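# Lift headset by headband, hold its cable with other arm

## Task

Using the right arm, keep the headset (the body, not the cable) motionless while pinching its headband. The right gripper must be commanded fully closed, and its fingers may contact only the headband. The headset's lowest point must sit roughly a hand's length or more above the table, and no part of it may extend beyond the table edge. Apart from its own cable, only the robot's arms may touch the headset; the left arm is allowed to. The left gripper must grip the cable firmly between its fingers, not right at the fingertips or edges, at a point below where the cable exits the ear cup. Between the ear cup and that grip, the cable must be well above the table and touch nothing except itself, the headset and the arms. If the left arm were removed, no part of the headset should drop by more than a little. The cable's free end must not hang below the table top. If that end ever drops well under the table top or reaches well past the table edge, whether held or not, the task has failed. Only the requested hold may depend on the robot; anything else must stay in place by itself. Declare completion once every condition holds.

## Robot and tools

Robot: two arms, left_arm and right_arm, each ending in a parallel two-finger gripper. The fingers extend along the gripper's +z axis and open and close along its y axis. The reported hand point (end_effector_position) sits between the finger pads, about 1 cm behind the tips.

Frame: all poses are given in one shared scene frame. The origin is on the table top midway between the arms. +z is up, +x points out over the table, and left_arm is on the +y side. The words left and right are just arm names; they say nothing about which side of a camera image something appears on. Base poses: left_arm at (-0.034, +0.336, +0.065) m, right_arm at (+0.018, -0.233, +0.065) m, both slightly tilted. The mounting plates and the metal frame behind the arms are fixed obstacles.

Row format: a row is 16 numbers, even when only one arm moves. The first 8 are left_arm: x, y, z in metres, then the quaternion qw, qx, qy, qz (w first), then the opening. The next 8 are the same fields for right_arm. Position and quaternion are absolute targets in the scene frame, not offsets. Opening runs from -1 (closed) to +1 (fully open, 0.094 m).

execute_actions(actions): a list of up to 15 actions. Each action is a list of up to 15 rows, and each row runs for one 1/30 s step. If an action has fewer than 15 rows, its last row is repeated until 15 steps have run. Calling it with an empty list just returns the current state and images. A target more than 0.6 m from that gripper's current position, along any of the gripper's own axes, gets the action refused for both arms. If the first action is malformed or fails this check, nothing in the call runs. On every step the command is clipped to within 70 mm and 16 degrees of the measured pose, so a far target needs several actions. To hold an orientation steady, resend the same quaternion every time rather than copying the drifted value from the result.

move(target, speed, blocking): target is one 16-number row of absolute poses. Each gripper travels in a straight line to its target, and both arms finish together after 0.5 to 10 s; anything longer is cut off at 10 s. speed is the top speed in m/s (0.002 to 0.5, default 0.25); rotation is capped at twice that number in rad/s. Openings are applied at the start. Paths do not avoid obstacles or the other arm, and faster moves mean harder contacts. blocking=false returns after 0.5 s while the motion keeps going; until a result shows that it ended, further moves and actions are refused, so call wait or stop first. The result adds a 'move:' line with the outcome (done, off_target, moving, held, fault) and any limits (paced = target clipped; held = some steps blocked, after which the arm may speed up), plus each gripper's distance from its target.

wait(seconds): 0 to 10 s. This cannot be undone.

Results: each arm's state line gives its gripper position and quaternion. 'Hand target' shows the pose the controller is currently driving toward. grip_measured is the finger opening on the command scale; the last joint value is the opening in metres. Readings can be off by about 1 mm. 'pose unreachable' means the clearance check changed or blocked that arm's command. FAULT lines mean that arm stopped. MOTOR HOT appears from 75 °C; at 90 °C the arm halts for 10 s, and at 100 °C it goes limp and drops what it holds.

Practical notes: arms often stop a centimetre or more short of the target, usually too low, and reported positions get less accurate at long reach. To grip, command an opening about 0.03 below grip_measured; for this task the right gripper must end at -1. An arm that should stay put should get its last reported pose and the intended opening resent on every call. The simulation keeps running while you compose a reply, holding your last command. Occasional disturbances may tug a held part or push a loose object.

Avoid: collisions or hard pressing between the arms, slamming into things, dropping the headset, letting the cable's free end fall below the table top or out past the edge, and knocking anything off the table. Joint limits (rad): waist -2.618 to 3.054, shoulder 0 to 3.142, elbow 0 to 3.142, wrist pitch and wrist yaw -1.571 to 1.571, wrist roll -2.094 to 2.094.

Each tool is called after ">>>" as a command line: name --argument value for each argument, lists and objects as JSON in quotes; but a table of rows of numbers goes row by row, as --pt "numbers of a row", without its own name.

## Session

>>> execute_actions --actions '[]'

Scene clock: 0.00 s.
left_arm: end_effector_position=(+0.1751, -0.0386, +0.2140) grip_measured=+1.000 end_effector_quat_wxyz=(+0.388, -0.110, +0.862, -0.306) | right_arm: end_effector_position=(+0.2695, -0.2528, +0.1861) grip_measured=+1.000 end_effector_quat_wxyz=(-0.012, +0.695, +0.719, +0.023)
Joint positions: left_arm=[-1.562  1.572  0.926 -0.036 -0.751 -1.23   0.094] | right_arm=[-0.045  1.365  1.174 -1.285 -0.045  1.427  0.094]
Joint velocities: left_arm=[-0.007 -0.002 -0.007  0.007  0.125  0.037  0.   ] | right_arm=[ 0.012 -0.012 -0.007  0.051  0.007 -0.051  0.   ]
Motor temperatures (°C, as the motors report them): left_arm=[27 27 27 28 25 26] | right_arm=[27 28 30 30 25 25]
Hand target (left_arm): +0.176, -0.038, +0.220; +0.393, -0.111, +0.860, -0.307
Hand target (right_arm): +0.270, -0.254, +0.189; -0.006, +0.695, +0.719, +0.022

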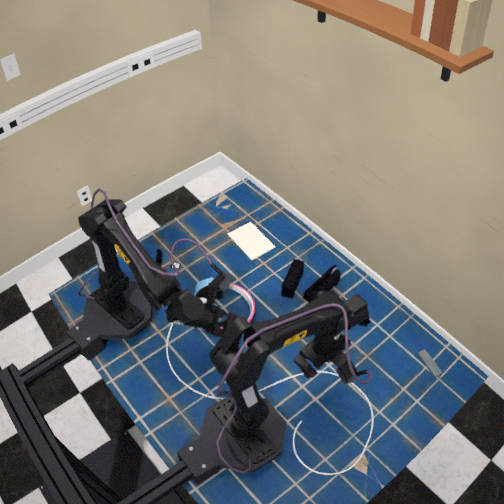

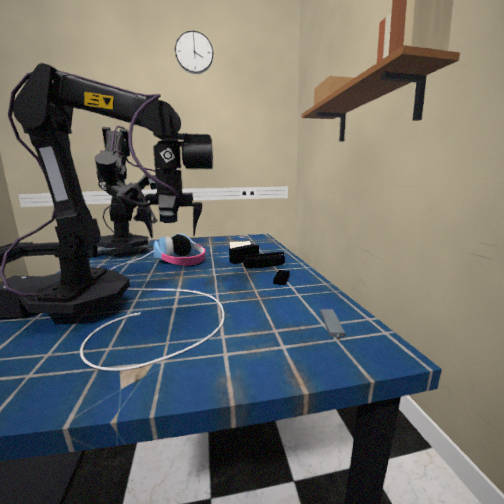

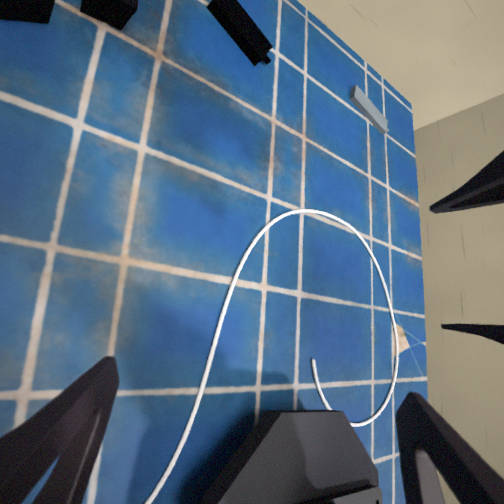

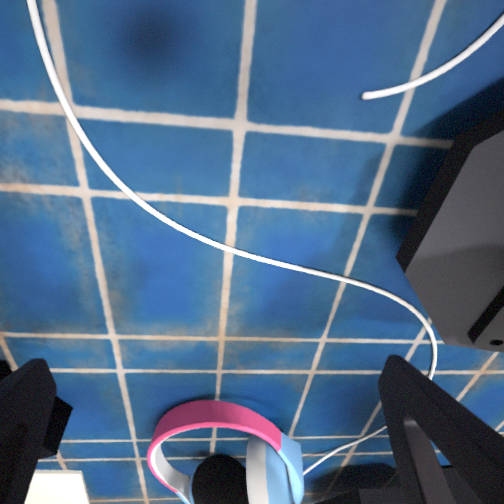

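Clearing the left arm out of the way first.

>>> move --target '[0.12,0.5,0.25,0,0,1,0,1,0.27,-0.25,0.2,0,0.5,0.866,0,1]' --speed 0.35

Scene clock: 4.97 s.
left_arm: end_effector_position=(+0.1162, +0.4989, +0.2467) grip_measured=+1.000 end_effector_quat_wxyz=(+0.007, -0.006, +1.000, +0.008) | right_arm: end_effector_position=(+0.2678, -0.2488, +0.1962) grip_measured=+1.000 end_effector_quat_wxyz=(-0.003, +0.506, +0.862, +0.008)
Joint positions: left_arm=[ 0.729  1.278  1.333 -1.534  0.05   0.891  0.094] | right_arm=[-0.     1.365  1.214 -1.334 -0.007  0.996  0.094]
Joint velocities: left_arm=[-0.002 -0.002 -0.007  0.037 -0.007 -0.037  0.   ] | right_arm=[ 0.002 -0.002 -0.017  0.051  0.022  0.022  0.   ]
Motor temperatures (°C, as the motors report them): left_arm=[27 28 29 29 25 26] | right_arm=[27 29 31 30 25 25]
Hand target (left_arm): +0.119, +0.501, +0.250; +0.012, -0.006, +1.000, +0.005
Hand target (right_arm): +0.270, -0.250, +0.200; -0.000, +0.500, +0.866, +0.001
Off the commanded pose (left_arm): 0.005 m, 1 deg.
Off the commanded pose (right_arm): 0.005 m, 1 deg.
move: done; limits=paced

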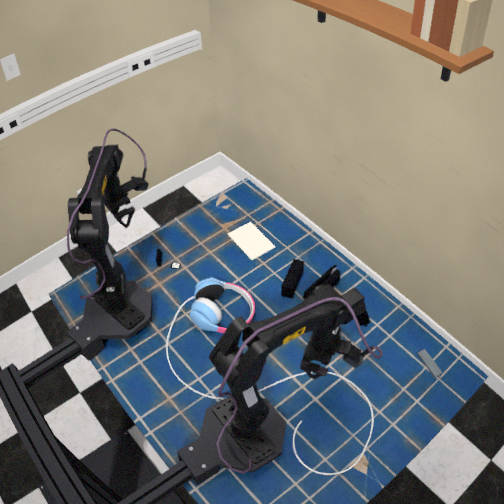

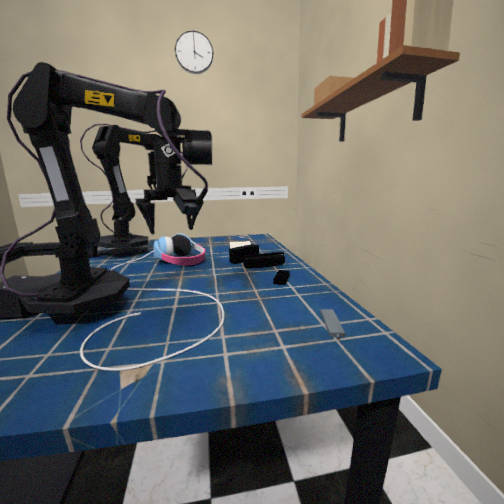

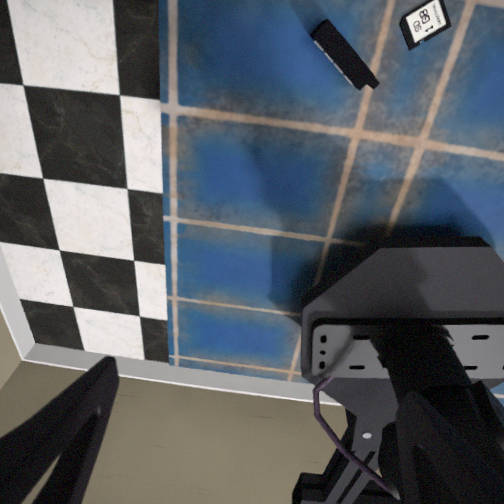

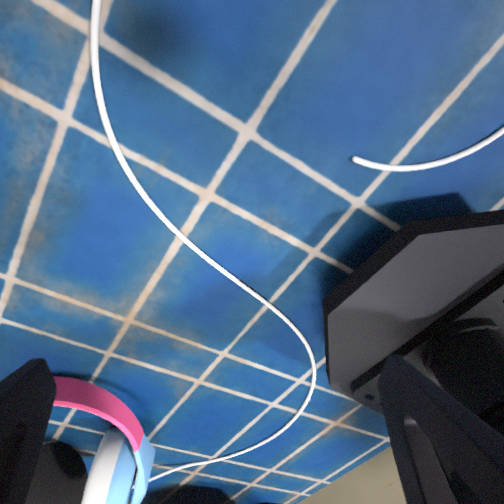

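>>> move --target '[0.12,0.5,0.25,0,0,1,0,1,0.29,0.07,0.12,0,-0.383,0.924,0,0.6]' --speed 0.3

Scene clock: 27.13 s.
left_arm: end_effector_position=(+0.1159, +0.4986, +0.2473) grip_measured=+1.000 end_effector_quat_wxyz=(+0.002, -0.005, +1.000, +0.001) | right_arm: end_effector_position=(+0.2859, +0.0721, +0.1138) grip_measured=+0.603 end_effector_quat_wxyz=(-0.011, -0.376, +0.927, +0.012)
Joint positions: left_arm=[ 0.729  1.294  1.347 -1.551  0.05   0.894  0.094] | right_arm=[ 0.942  2.068  1.686 -1.155  0.042  0.105  0.075]
Joint velocities: left_arm=[-0.022  0.002  0.022  0.007  0.022 -0.007  0.   ] | right_arm=[-0.017 -0.002  0.012  0.066  0.007  0.081  0.   ]
Motor temperatures (°C, as the motors report them): left_arm=[27 27 32 28 25 26] | right_arm=[27 30 34 30 25 25]
Hand target (left_arm): +0.120, +0.500, +0.250; +0.000, -0.000, +1.000, +0.000
Hand target (right_arm): +0.288, +0.076, +0.119; -0.005, -0.382, +0.924, +0.011
Off the commanded pose (left_arm): 0.005 m, 1 deg.
Off the commanded pose (right_arm): 0.008 m, 2 deg.
move: done

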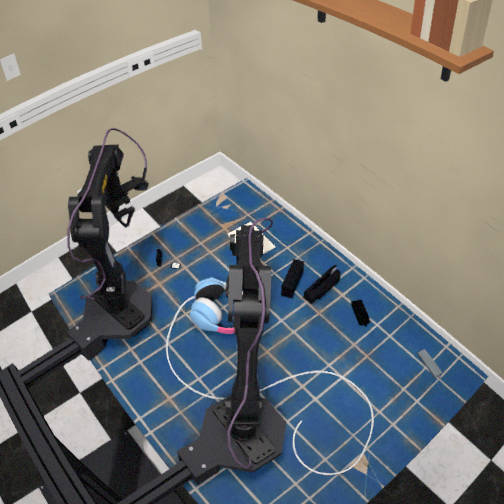

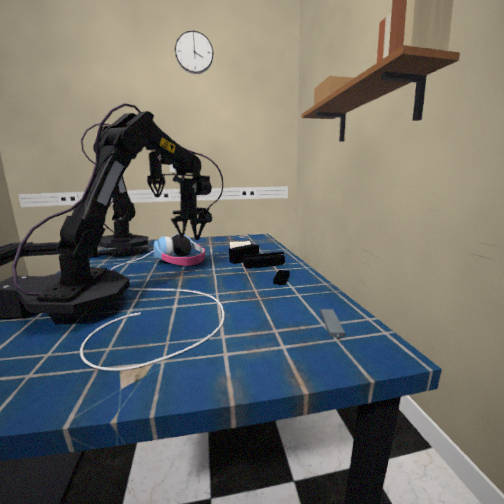

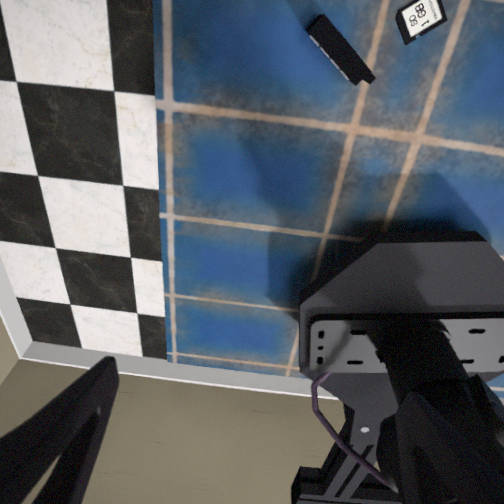

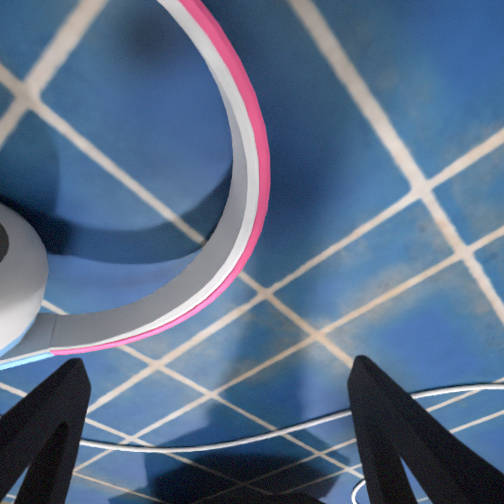

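>>> move --target '[0.12,0.5,0.25,0,0,1,0,1,0.315,0.072,0.07,0,-0.383,0.924,0,0.6]' --speed 0.12

>>> move --target '[0.12,0.5,0.25,0,0,1,0,1,0.315,0.072,0.028,0,-0.383,0.924,0,0.6]' --speed 0.1

Scene clock: 33.63 s.
left_arm: end_effector_position=(+0.1159, +0.4985, +0.2473) grip_measured=+1.000 end_effector_quat_wxyz=(+0.002, -0.005, +1.000, +0.001) | right_arm: end_effector_position=(+0.3108, +0.0713, +0.0701) grip_measured=+0.603 end_effector_quat_wxyz=(-0.009, -0.382, +0.924, -0.000)
Joint positions: left_arm=[ 0.729  1.294  1.347 -1.551  0.05   0.894  0.094] | right_arm=[ 0.897  2.176  1.686 -1.051  0.065  0.047  0.075]
Joint velocities: left_arm=[ 0.002 -0.007 -0.007  0.007  0.037 -0.095  0.   ] | right_arm=[ 0.002  0.002 -0.002  0.037  0.007  0.007 -0.001]
Motor temperatures (°C, as the motors report them): left_arm=[27 27 33 28 25 26] | right_arm=[27 32 35 29 25 25]
Hand target (left_arm): +0.120, +0.500, +0.250; +0.000, -0.000, +1.000, +0.000
Hand target (right_arm): +0.315, +0.072, +0.070; +0.001, -0.383, +0.924, -0.000
Off the commanded pose (left_arm): 0.005 m, 1 deg.
Off the commanded pose (right_arm): 0.004 m, 1 deg.
move: done

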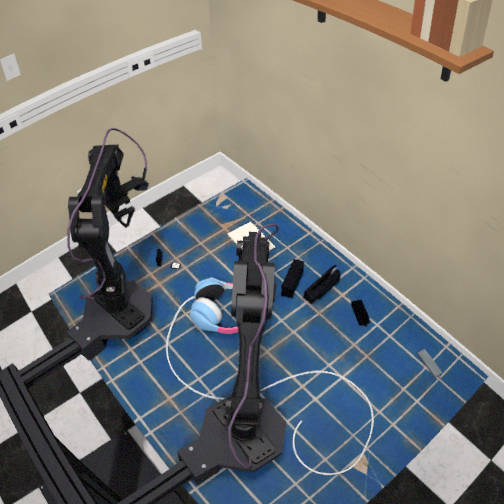

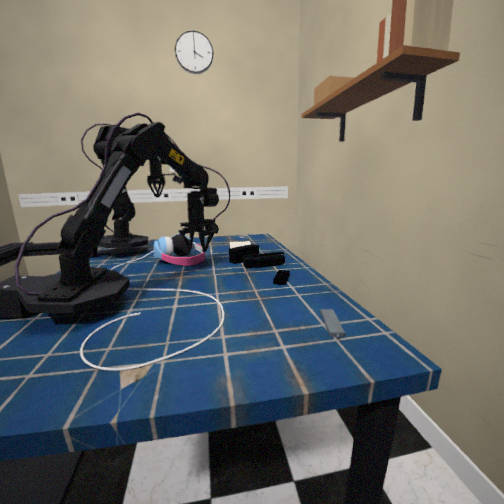

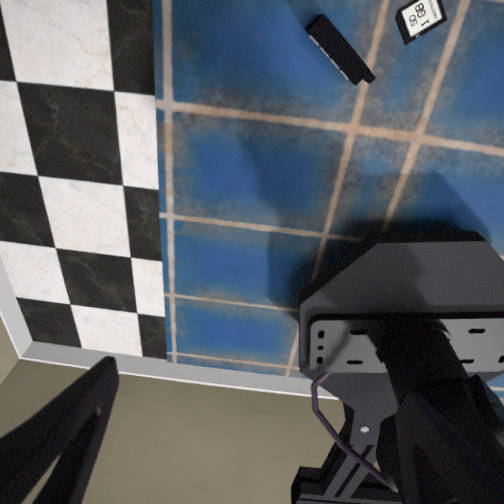

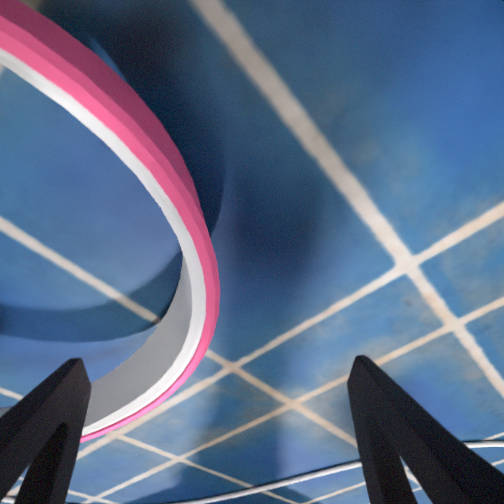

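Scene clock: 34.60 s.
left_arm: end_effector_position=(+0.1159, +0.4985, +0.2473) grip_measured=+1.000 end_effector_quat_wxyz=(+0.002, -0.005, +1.000, +0.001) | right_arm: end_effector_position=(+0.3091, +0.0737, +0.0289) grip_measured=+0.603 end_effector_quat_wxyz=(-0.008, -0.386, +0.923, +0.000)
Joint positions: left_arm=[ 0.729  1.294  1.347 -1.551  0.05   0.894  0.094] | right_arm=[ 0.897  2.236  1.613 -0.917  0.065  0.039  0.075]
Joint velocities: left_arm=[-0.012 -0.012 -0.007  0.007 -0.007  0.037  0.   ] | right_arm=[ 0.017  0.007  0.007 -0.066 -0.051  0.007 -0.   ]
Motor temperatures (°C, as the motors report them): left_arm=[27 27 33 28 25 26] | right_arm=[27 32 34 29 25 25]
Hand target (left_arm): +0.120, +0.500, +0.250; +0.000, -0.000, +1.000, +0.000
Hand target (right_arm): +0.315, +0.072, +0.028; -0.000, -0.383, +0.924, -0.000
Off the commanded pose (left_arm): 0.005 m, 1 deg.
Off the commanded pose (right_arm): 0.006 m, 1 deg.
move: done

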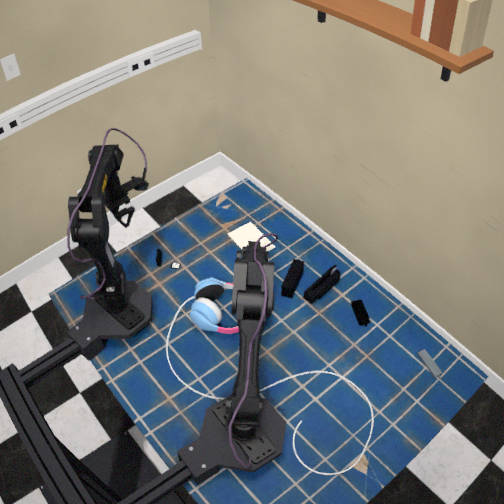

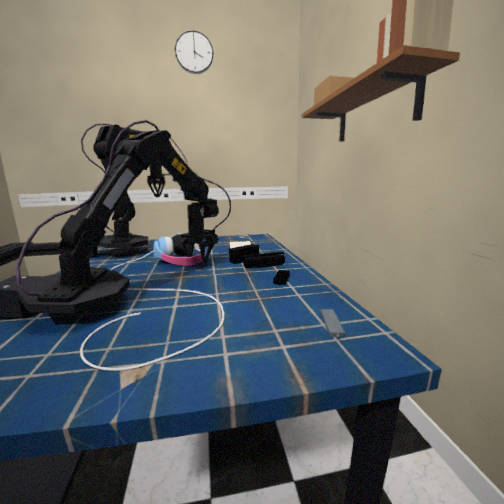

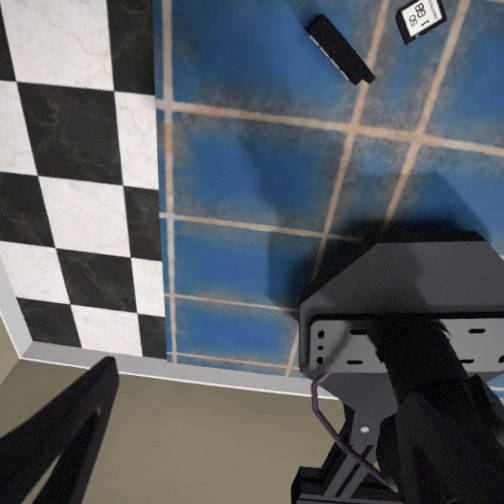

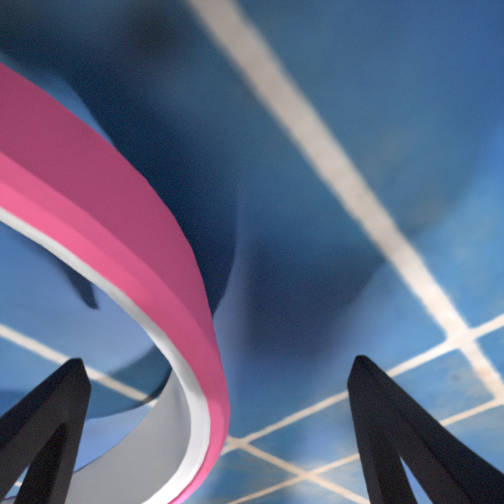

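>>> move --target '[0.12,0.5,0.25,0,0,1,0,1,0.311,0.073,0.02,0,-0.383,0.924,0,0.6]' --speed 0.05

>>> move --target '[0.12,0.5,0.25,0,0,1,0,1,0.311,0.073,0.02,0,-0.383,0.924,0,-1]'

>>> move --target '[0.12,0.5,0.25,0,0,1,0,1,0.33,0.06,0.22,0.1,-0.47,0.87,-0.15,-1]' --speed 0.15

>>> move --target '[0.12,0.5,0.25,0,0,1,0,1,0.36,0.0,0.54,0.653,-0.653,0.271,-0.271,-1]' --speed 0.2

Scene clock: 45.77 s.
left_arm: end_effector_position=(+0.1159, +0.4985, +0.2473) grip_measured=+1.000 end_effector_quat_wxyz=(+0.002, -0.005, +1.000, +0.001) | right_arm: end_effector_position=(+0.3087, +0.0738, +0.0243) grip_measured=+0.603 end_effector_quat_wxyz=(-0.005, -0.385, +0.923, +0.002)
Joint positions: left_arm=[ 0.729  1.294  1.347 -1.551  0.05   0.894  0.094] | right_arm=[ 0.897  2.236  1.593 -0.889  0.065  0.039  0.075]
Joint velocities: left_arm=[-0.012  0.002  0.007 -0.037  0.037  0.037  0.   ] | right_arm=[-0.002  0.002 -0.007  0.007 -0.037 -0.022 -0.001]
Motor temperatures (°C, as the motors report them): left_arm=[27 27 34 28 25 26] | right_arm=[27 36 33 29 25 25]
Hand target (left_arm): +0.120, +0.500, +0.250; +0.000, -0.000, +1.000, +0.000
Hand target (right_arm): +0.311, +0.073, +0.020; +0.000, -0.383, +0.924, +0.000
Off the commanded pose (left_arm): 0.005 m, 1 deg.
Off the commanded pose (right_arm): 0.005 m, 1 deg.
move: done

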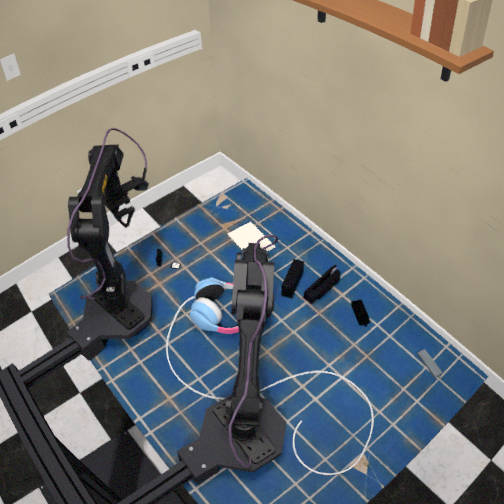

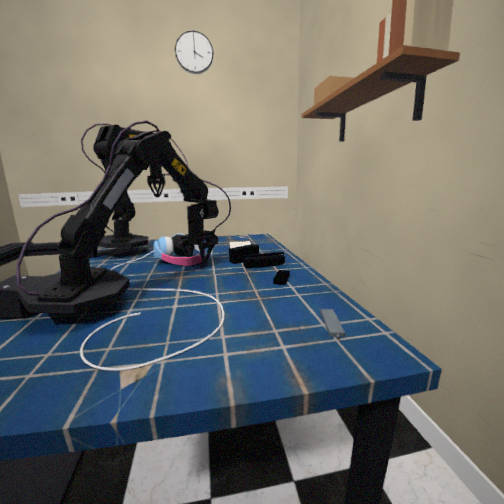

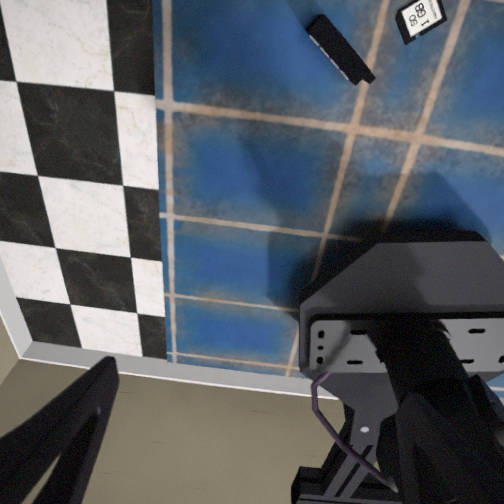

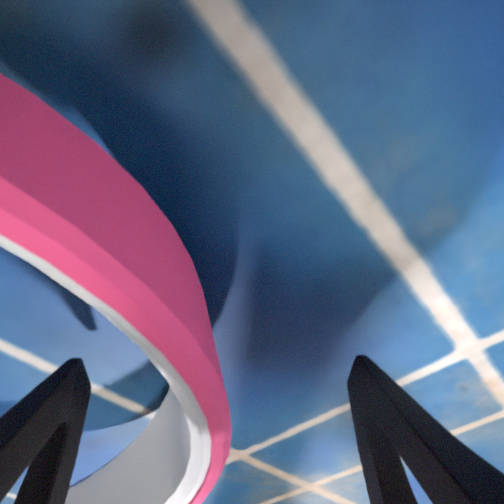

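Scene clock: 46.47 s.
left_arm: end_effector_position=(+0.1159, +0.4985, +0.2473) grip_measured=+1.000 end_effector_quat_wxyz=(+0.002, -0.005, +1.000, +0.001) | right_arm: end_effector_position=(+0.3057, +0.0799, +0.0282) grip_measured=-0.783 end_effector_quat_wxyz=(-0.008, -0.382, +0.924, +0.023)
Joint positions: left_arm=[ 0.729  1.294  1.347 -1.551  0.05   0.894  0.094] | right_arm=[ 0.895  2.227  1.594 -0.886  0.023  0.045  0.01 ]
Joint velocities: left_arm=[ 0.002  0.002 -0.012  0.125 -0.022  0.022  0.   ] | right_arm=[ 0.012  0.002 -0.012  0.007 -0.037  0.037  0.   ]
Motor temperatures (°C, as the motors report them): left_arm=[27 27 34 28 25 26] | right_arm=[27 36 33 29 25 25]
Hand target (left_arm): +0.120, +0.500, +0.250; +0.000, -0.000, +1.000, +0.000
Hand target (right_arm): +0.311, +0.073, +0.020; -0.001, -0.383, +0.924, +0.000
Off the commanded pose (left_arm): 0.005 m, 1 deg.
Off the commanded pose (right_arm): 0.012 m, 3 deg.
move: off_target (right_arm)

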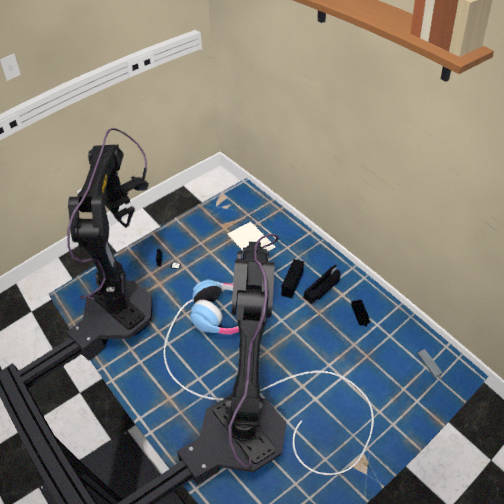

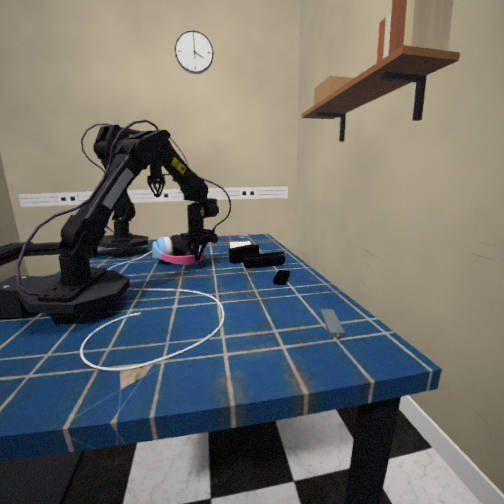

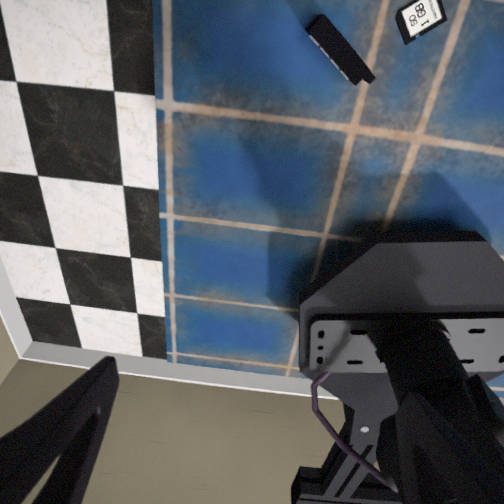

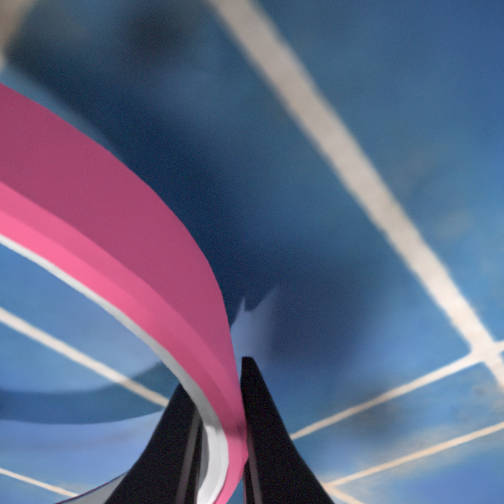

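Scene clock: 48.60 s.
left_arm: end_effector_position=(+0.1159, +0.4985, +0.2473) grip_measured=+1.000 end_effector_quat_wxyz=(+0.002, -0.005, +1.000, +0.001) | right_arm: end_effector_position=(+0.3295, +0.0557, +0.2026) grip_measured=-0.814 end_effector_quat_wxyz=(+0.084, -0.466, +0.867, -0.155)
Joint positions: left_arm=[ 0.729  1.294  1.347 -1.551  0.05   0.894  0.094] | right_arm=[ 1.013  2.088  2.019 -1.449  0.43  -0.044  0.009]
Joint velocities: left_arm=[-0.007  0.002 -0.017  0.095  0.051 -0.081  0.   ] | right_arm=[ 0.002  0.002 -0.002 -0.007 -0.051  0.066  0.001]
Motor temperatures (°C, as the motors report them): left_arm=[27 27 33 28 25 26] | right_arm=[27 37 34 29 25 25]
Hand target (left_arm): +0.120, +0.500, +0.250; +0.000, -0.000, +1.000, +0.000
Hand target (right_arm): +0.328, +0.059, +0.220; +0.101, -0.468, +0.866, -0.147
Off the commanded pose (left_arm): 0.005 m, 1 deg.
Off the commanded pose (right_arm): 0.018 m, 2 deg.
move: off_target (right_arm)

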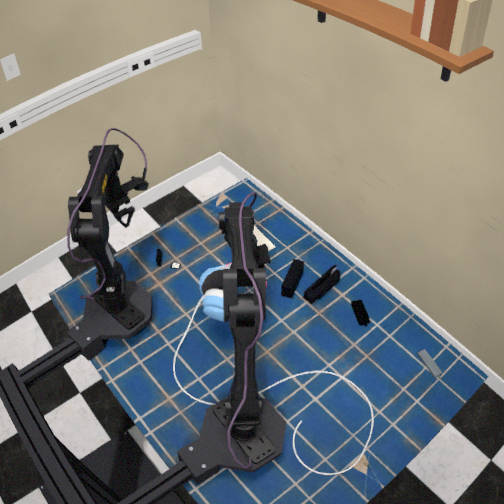

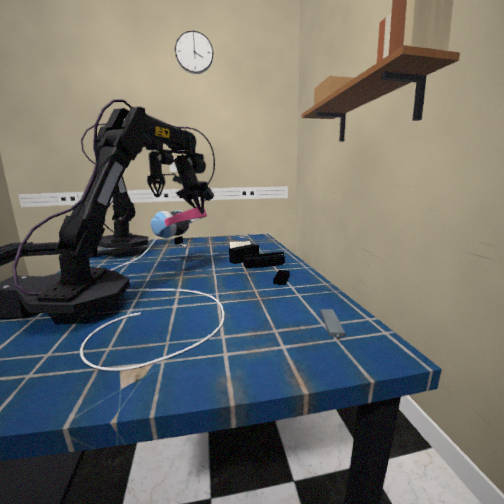

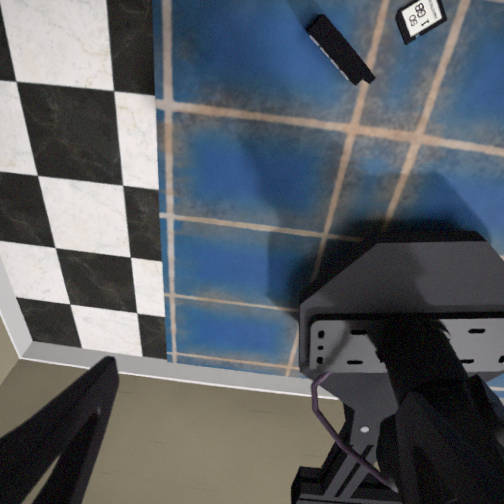

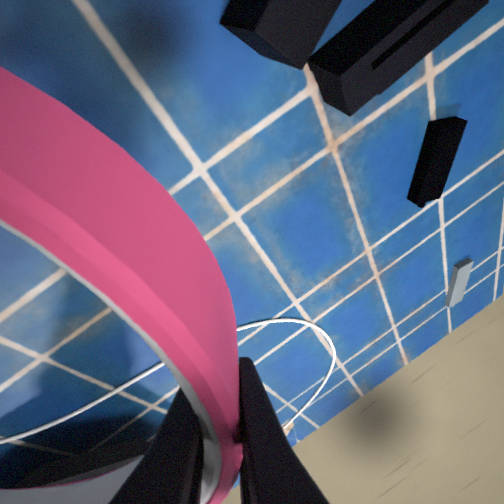

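Scene clock: 53.63 s.
left_arm: end_effector_position=(+0.1159, +0.4985, +0.2473) grip_measured=+1.000 end_effector_quat_wxyz=(+0.002, -0.005, +1.000, +0.001) | right_arm: end_effector_position=(+0.3572, -0.0026, +0.5070) grip_measured=-0.813 end_effector_quat_wxyz=(-0.615, +0.694, -0.285, +0.243)
Joint positions: left_arm=[ 0.729  1.294  1.347 -1.551  0.05   0.894  0.094] | right_arm=[ 0.616  1.176  1.444 -0.349 -0.248 -1.647  0.009]
Joint velocities: left_arm=[-0.007 -0.002 -0.002  0.037 -0.037  0.051  0.   ] | right_arm=[ 0.012 -0.012  0.002  0.022 -0.007 -0.066  0.001]
Motor temperatures (°C, as the motors report them): left_arm=[27 27 33 28 25 26] | right_arm=[27 36 34 31 25 25]
Hand target (left_arm): +0.120, +0.500, +0.250; +0.000, -0.000, +1.000, +0.000
Hand target (right_arm): +0.354, -0.007, +0.547; -0.653, +0.659, -0.260, +0.267
Off the commanded pose (left_arm): 0.005 m, 1 deg.
Off the commanded pose (right_arm): 0.033 m, 7 deg.
move: off_target (right_arm)

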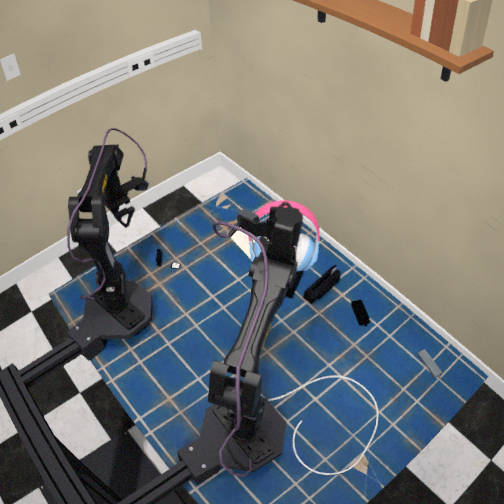

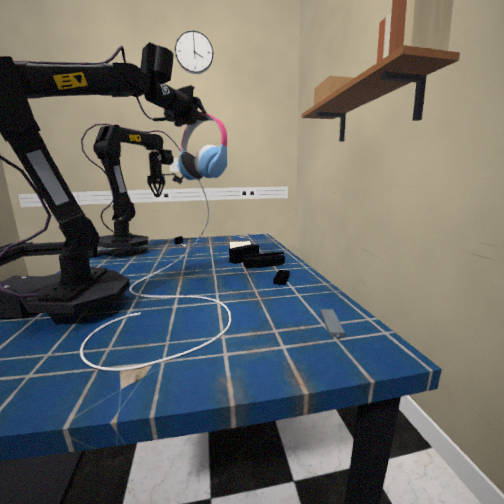

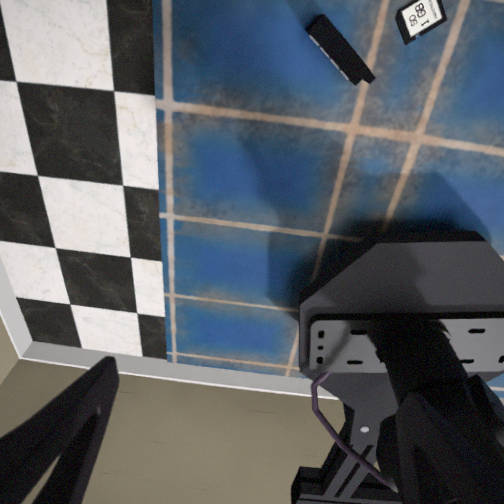

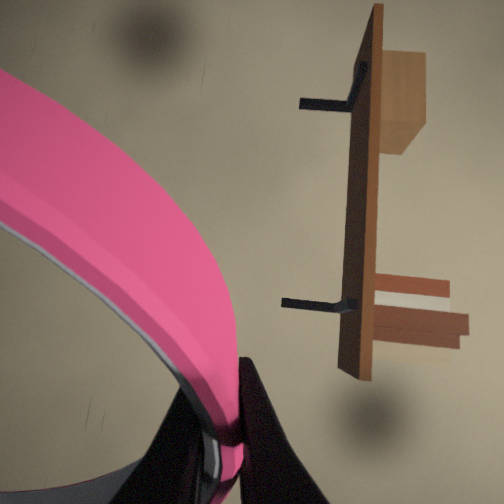

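>>> move --target '[0.27,0.12,0.19,0.612,0.354,0.612,-0.354,1,0.36,0.0,0.54,0.653,-0.653,0.271,-0.271,-1]' --speed 0.3

Scene clock: 61.63 s.
left_arm: end_effector_position=(+0.2746, +0.1226, +0.1984) grip_measured=+1.000 end_effector_quat_wxyz=(+0.615, +0.360, +0.605, -0.356) | right_arm: end_effector_position=(+0.3617, -0.0023, +0.5133) grip_measured=-0.813 end_effector_quat_wxyz=(+0.621, -0.683, +0.286, -0.256)
Joint positions: left_arm=[-0.465  1.709  0.27   1.478  0.774  0.067  0.094] | right_arm=[ 0.625  1.182  1.444 -0.312 -0.218 -1.645  0.009]
Joint velocities: left_arm=[-0.007 -0.017 -0.017 -0.037  0.022  0.022  0.   ] | right_arm=[-0.007  0.007  0.012  0.037  0.051 -0.081 -0.001]
Motor temperatures (°C, as the motors report them): left_arm=[27 27 33 29 25 26] | right_arm=[27 34 35 34 25 25]
Hand target (left_arm): +0.270, +0.121, +0.191; +0.606, +0.357, +0.612, -0.361
Hand target (right_arm): +0.358, -0.002, +0.540; -0.653, +0.654, -0.270, +0.270
Off the commanded pose (left_arm): 0.010 m, 1 deg.
Off the commanded pose (right_arm): 0.027 m, 6 deg.
move: off_target (right_arm)

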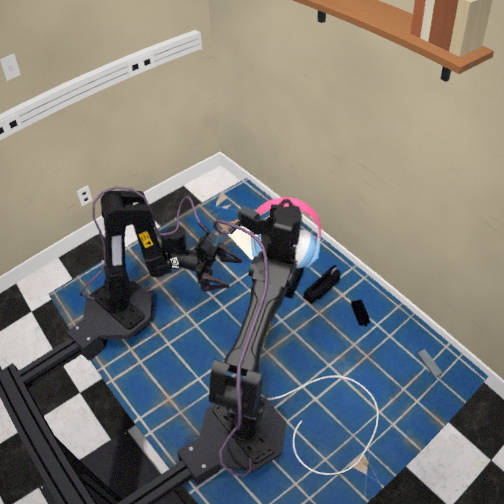

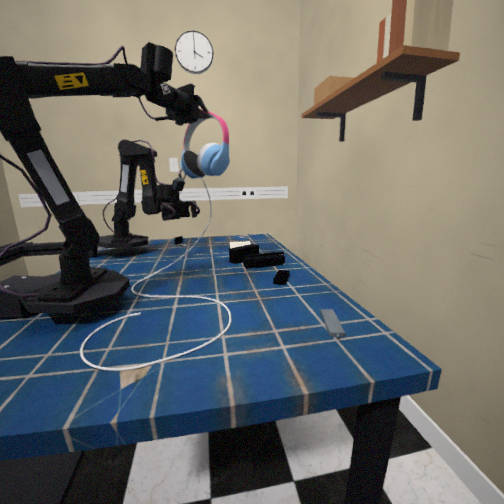

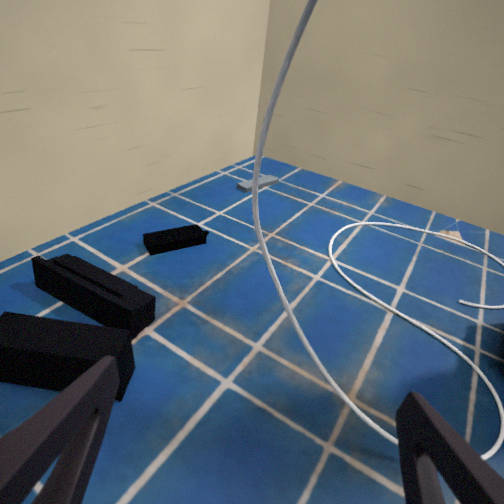

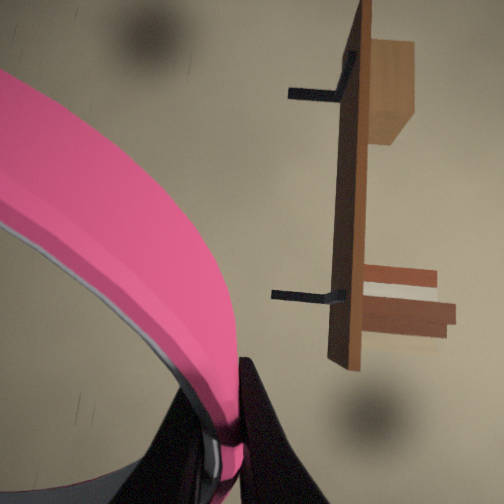

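>>> move --target '[0.335,0.005,0.18,0.612,0.354,0.612,-0.354,0.5,0.36,0.0,0.56,0.653,-0.653,0.271,-0.271,-1]' --speed 0.12

Scene clock: 66.93 s.
left_arm: end_effector_position=(+0.3329, +0.0107, +0.1821) grip_measured=+0.502 end_effector_quat_wxyz=(+0.613, +0.352, +0.611, -0.356) | right_arm: end_effector_position=(+0.3625, -0.0011, +0.5234) grip_measured=-0.813 end_effector_quat_wxyz=(-0.619, +0.685, -0.288, +0.254)
Joint positions: left_arm=[-0.757  2.014  0.677  1.364  0.47   0.067  0.071] | right_arm=[ 0.63   1.209  1.515 -0.365 -0.213 -1.645  0.009]
Joint velocities: left_arm=[ 0.002 -0.002  0.007 -0.007 -0.037  0.007  0.   ] | right_arm=[-0.002 -0.007 -0.007  0.022 -0.051 -0.037 -0.   ]
Motor temperatures (°C, as the motors report them): left_arm=[27 28 32 30 25 26] | right_arm=[27 33 36 35 25 25]
Hand target (left_arm): +0.336, +0.006, +0.180; +0.612, +0.353, +0.612, -0.355
Hand target (right_arm): +0.357, -0.002, +0.559; -0.653, +0.654, -0.270, +0.270
Off the commanded pose (left_arm): 0.006 m, 0 deg.
Off the commanded pose (right_arm): 0.037 m, 6 deg.
move: off_target (right_arm)

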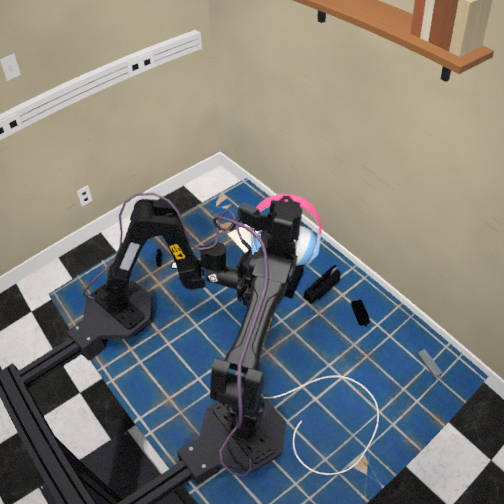

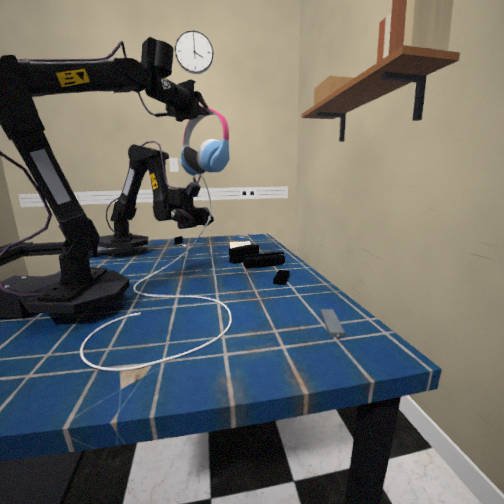

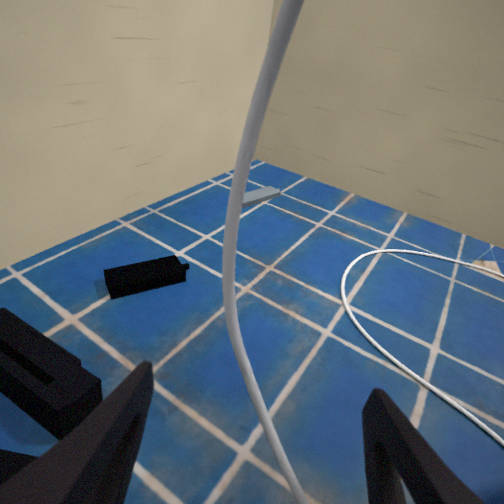

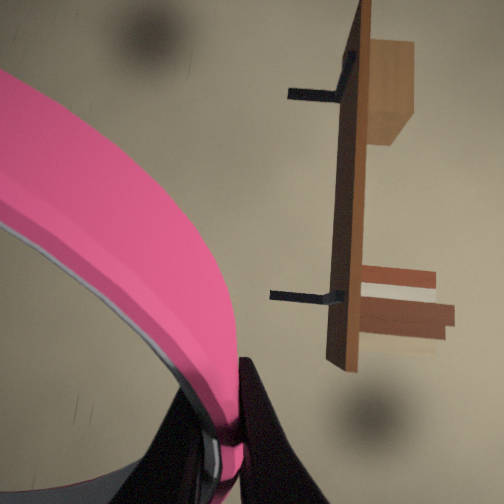

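>>> move --target '[0.357,-0.034,0.18,0.612,0.354,0.612,-0.354,0.0,0.36,0.0,0.56,0.653,-0.653,0.271,-0.271,-1]' --speed 0.08

>>> move --target '[0.357,-0.034,0.18,0.612,0.354,0.612,-0.354,-1,0.36,0.0,0.56,0.653,-0.653,0.271,-0.271,-1]'

>>> zoom_image --camera "cam_low" --region '[150,80,270,260]'

Scene clock: 75.20 s.
left_arm: end_effector_position=(+0.3554, -0.0276, +0.1814) grip_measured=+0.001 end_effector_quat_wxyz=(+0.612, +0.351, +0.613, -0.355) | right_arm: end_effector_position=(+0.3635, -0.0002, +0.5166) grip_measured=-0.813 end_effector_quat_wxyz=(-0.611, +0.692, -0.292, +0.249)
Joint positions: left_arm=[-0.813  2.1    0.855  1.269  0.411  0.067  0.047] | right_arm=[ 0.63   1.214  1.515 -0.384 -0.212 -1.646  0.009]
Joint velocities: left_arm=[ 0.012 -0.007 -0.022 -0.022 -0.037 -0.022 -0.   ] | right_arm=[-0.012 -0.007  0.012 -0.066 -0.007 -0.022  0.   ]
Motor temperatures (°C, as the motors report them): left_arm=[27 30 32 31 25 26] | right_arm=[27 32 37 36 25 25]
Hand target (left_arm): +0.357, -0.034, +0.180; +0.612, +0.354, +0.612, -0.354
Hand target (right_arm): +0.356, -0.003, +0.559; -0.653, +0.654, -0.270, +0.270
Off the commanded pose (left_arm): 0.007 m, 0 deg.
Off the commanded pose (right_arm): 0.044 m, 7 deg.
move: off_target (right_arm)

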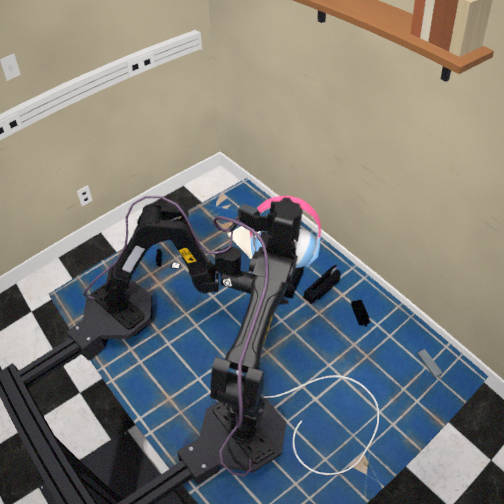

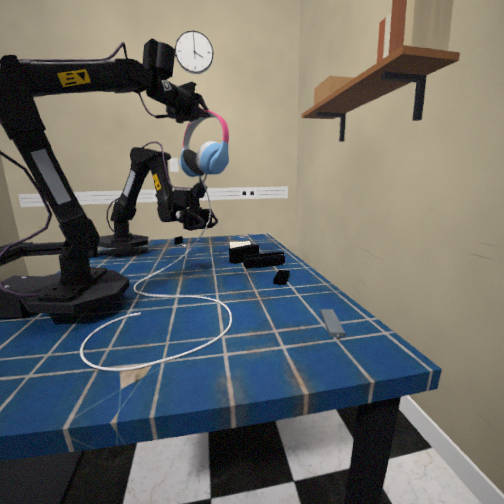

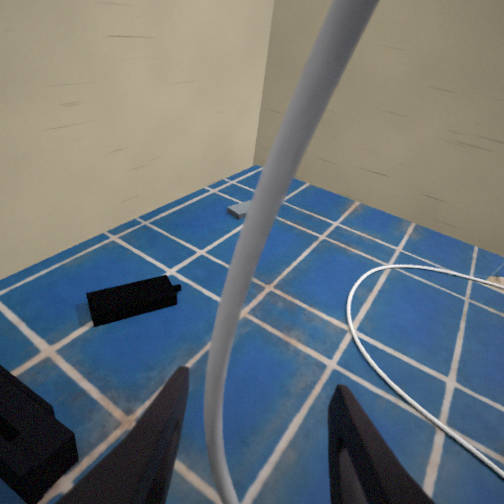

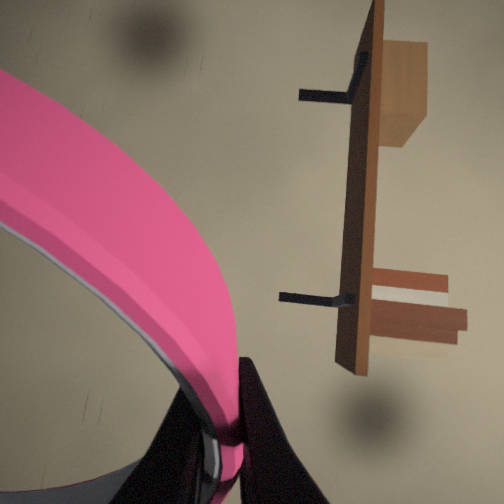

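Scene clock: 75.90 s.
left_arm: end_effector_position=(+0.3556, -0.0275, +0.1806) grip_measured=-0.970 end_effector_quat_wxyz=(+0.611, +0.351, +0.614, -0.355) | right_arm: end_effector_position=(+0.3635, -0.0001, +0.5130) grip_measured=-0.814 end_effector_quat_wxyz=(-0.607, +0.696, -0.294, +0.246)
Joint positions: left_arm=[-0.813  2.1    0.855  1.266  0.41   0.067  0.001] | right_arm=[ 0.63   1.216  1.515 -0.396 -0.211 -1.647  0.009]
Joint velocities: left_arm=[-0.017 -0.012 -0.017 -0.051 -0.007  0.037 -0.001] | right_arm=[-0.007 -0.007  0.012 -0.007  0.037 -0.022  0.   ]
Motor temperatures (°C, as the motors report them): left_arm=[27 30 32 31 25 26] | right_arm=[27 32 38 37 25 25]
Hand target (left_arm): +0.357, -0.034, +0.180; +0.612, +0.354, +0.612, -0.354
Hand target (right_arm): +0.356, -0.003, +0.558; -0.653, +0.654, -0.270, +0.270
Off the commanded pose (left_arm): 0.007 m, 0 deg.
Off the commanded pose (right_arm): 0.047 m, 8 deg.
move: off_target (right_arm)

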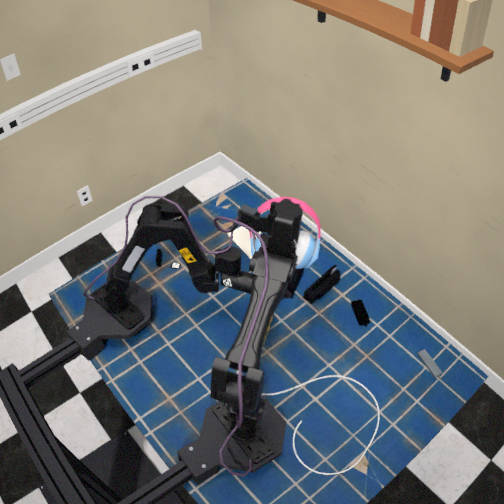

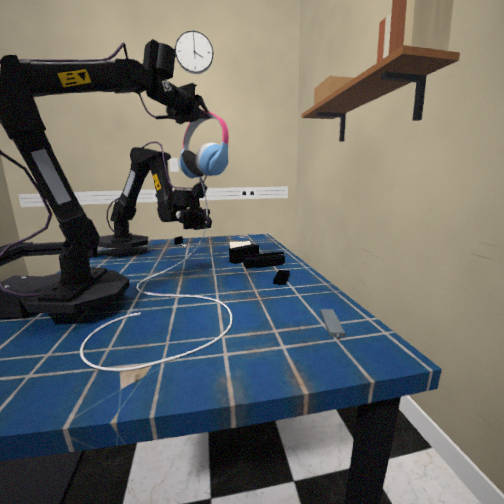

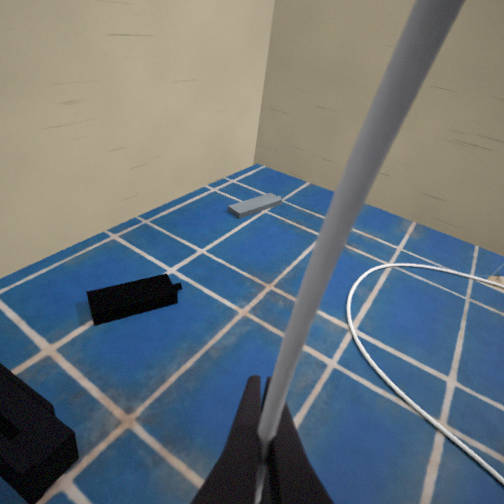

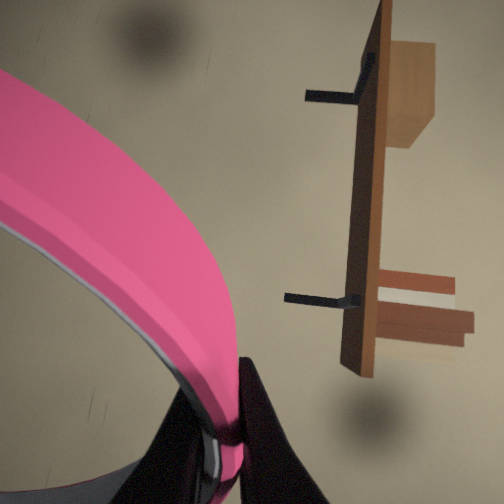

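Region (150, 80, 270, 260) of cam_low's 504x504 image, scaled by 2.800, with more detail than that image has.

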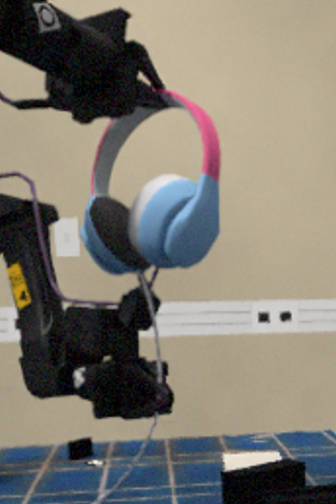

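>>> finished_scene --scene 2

The scene is finished: the task was done.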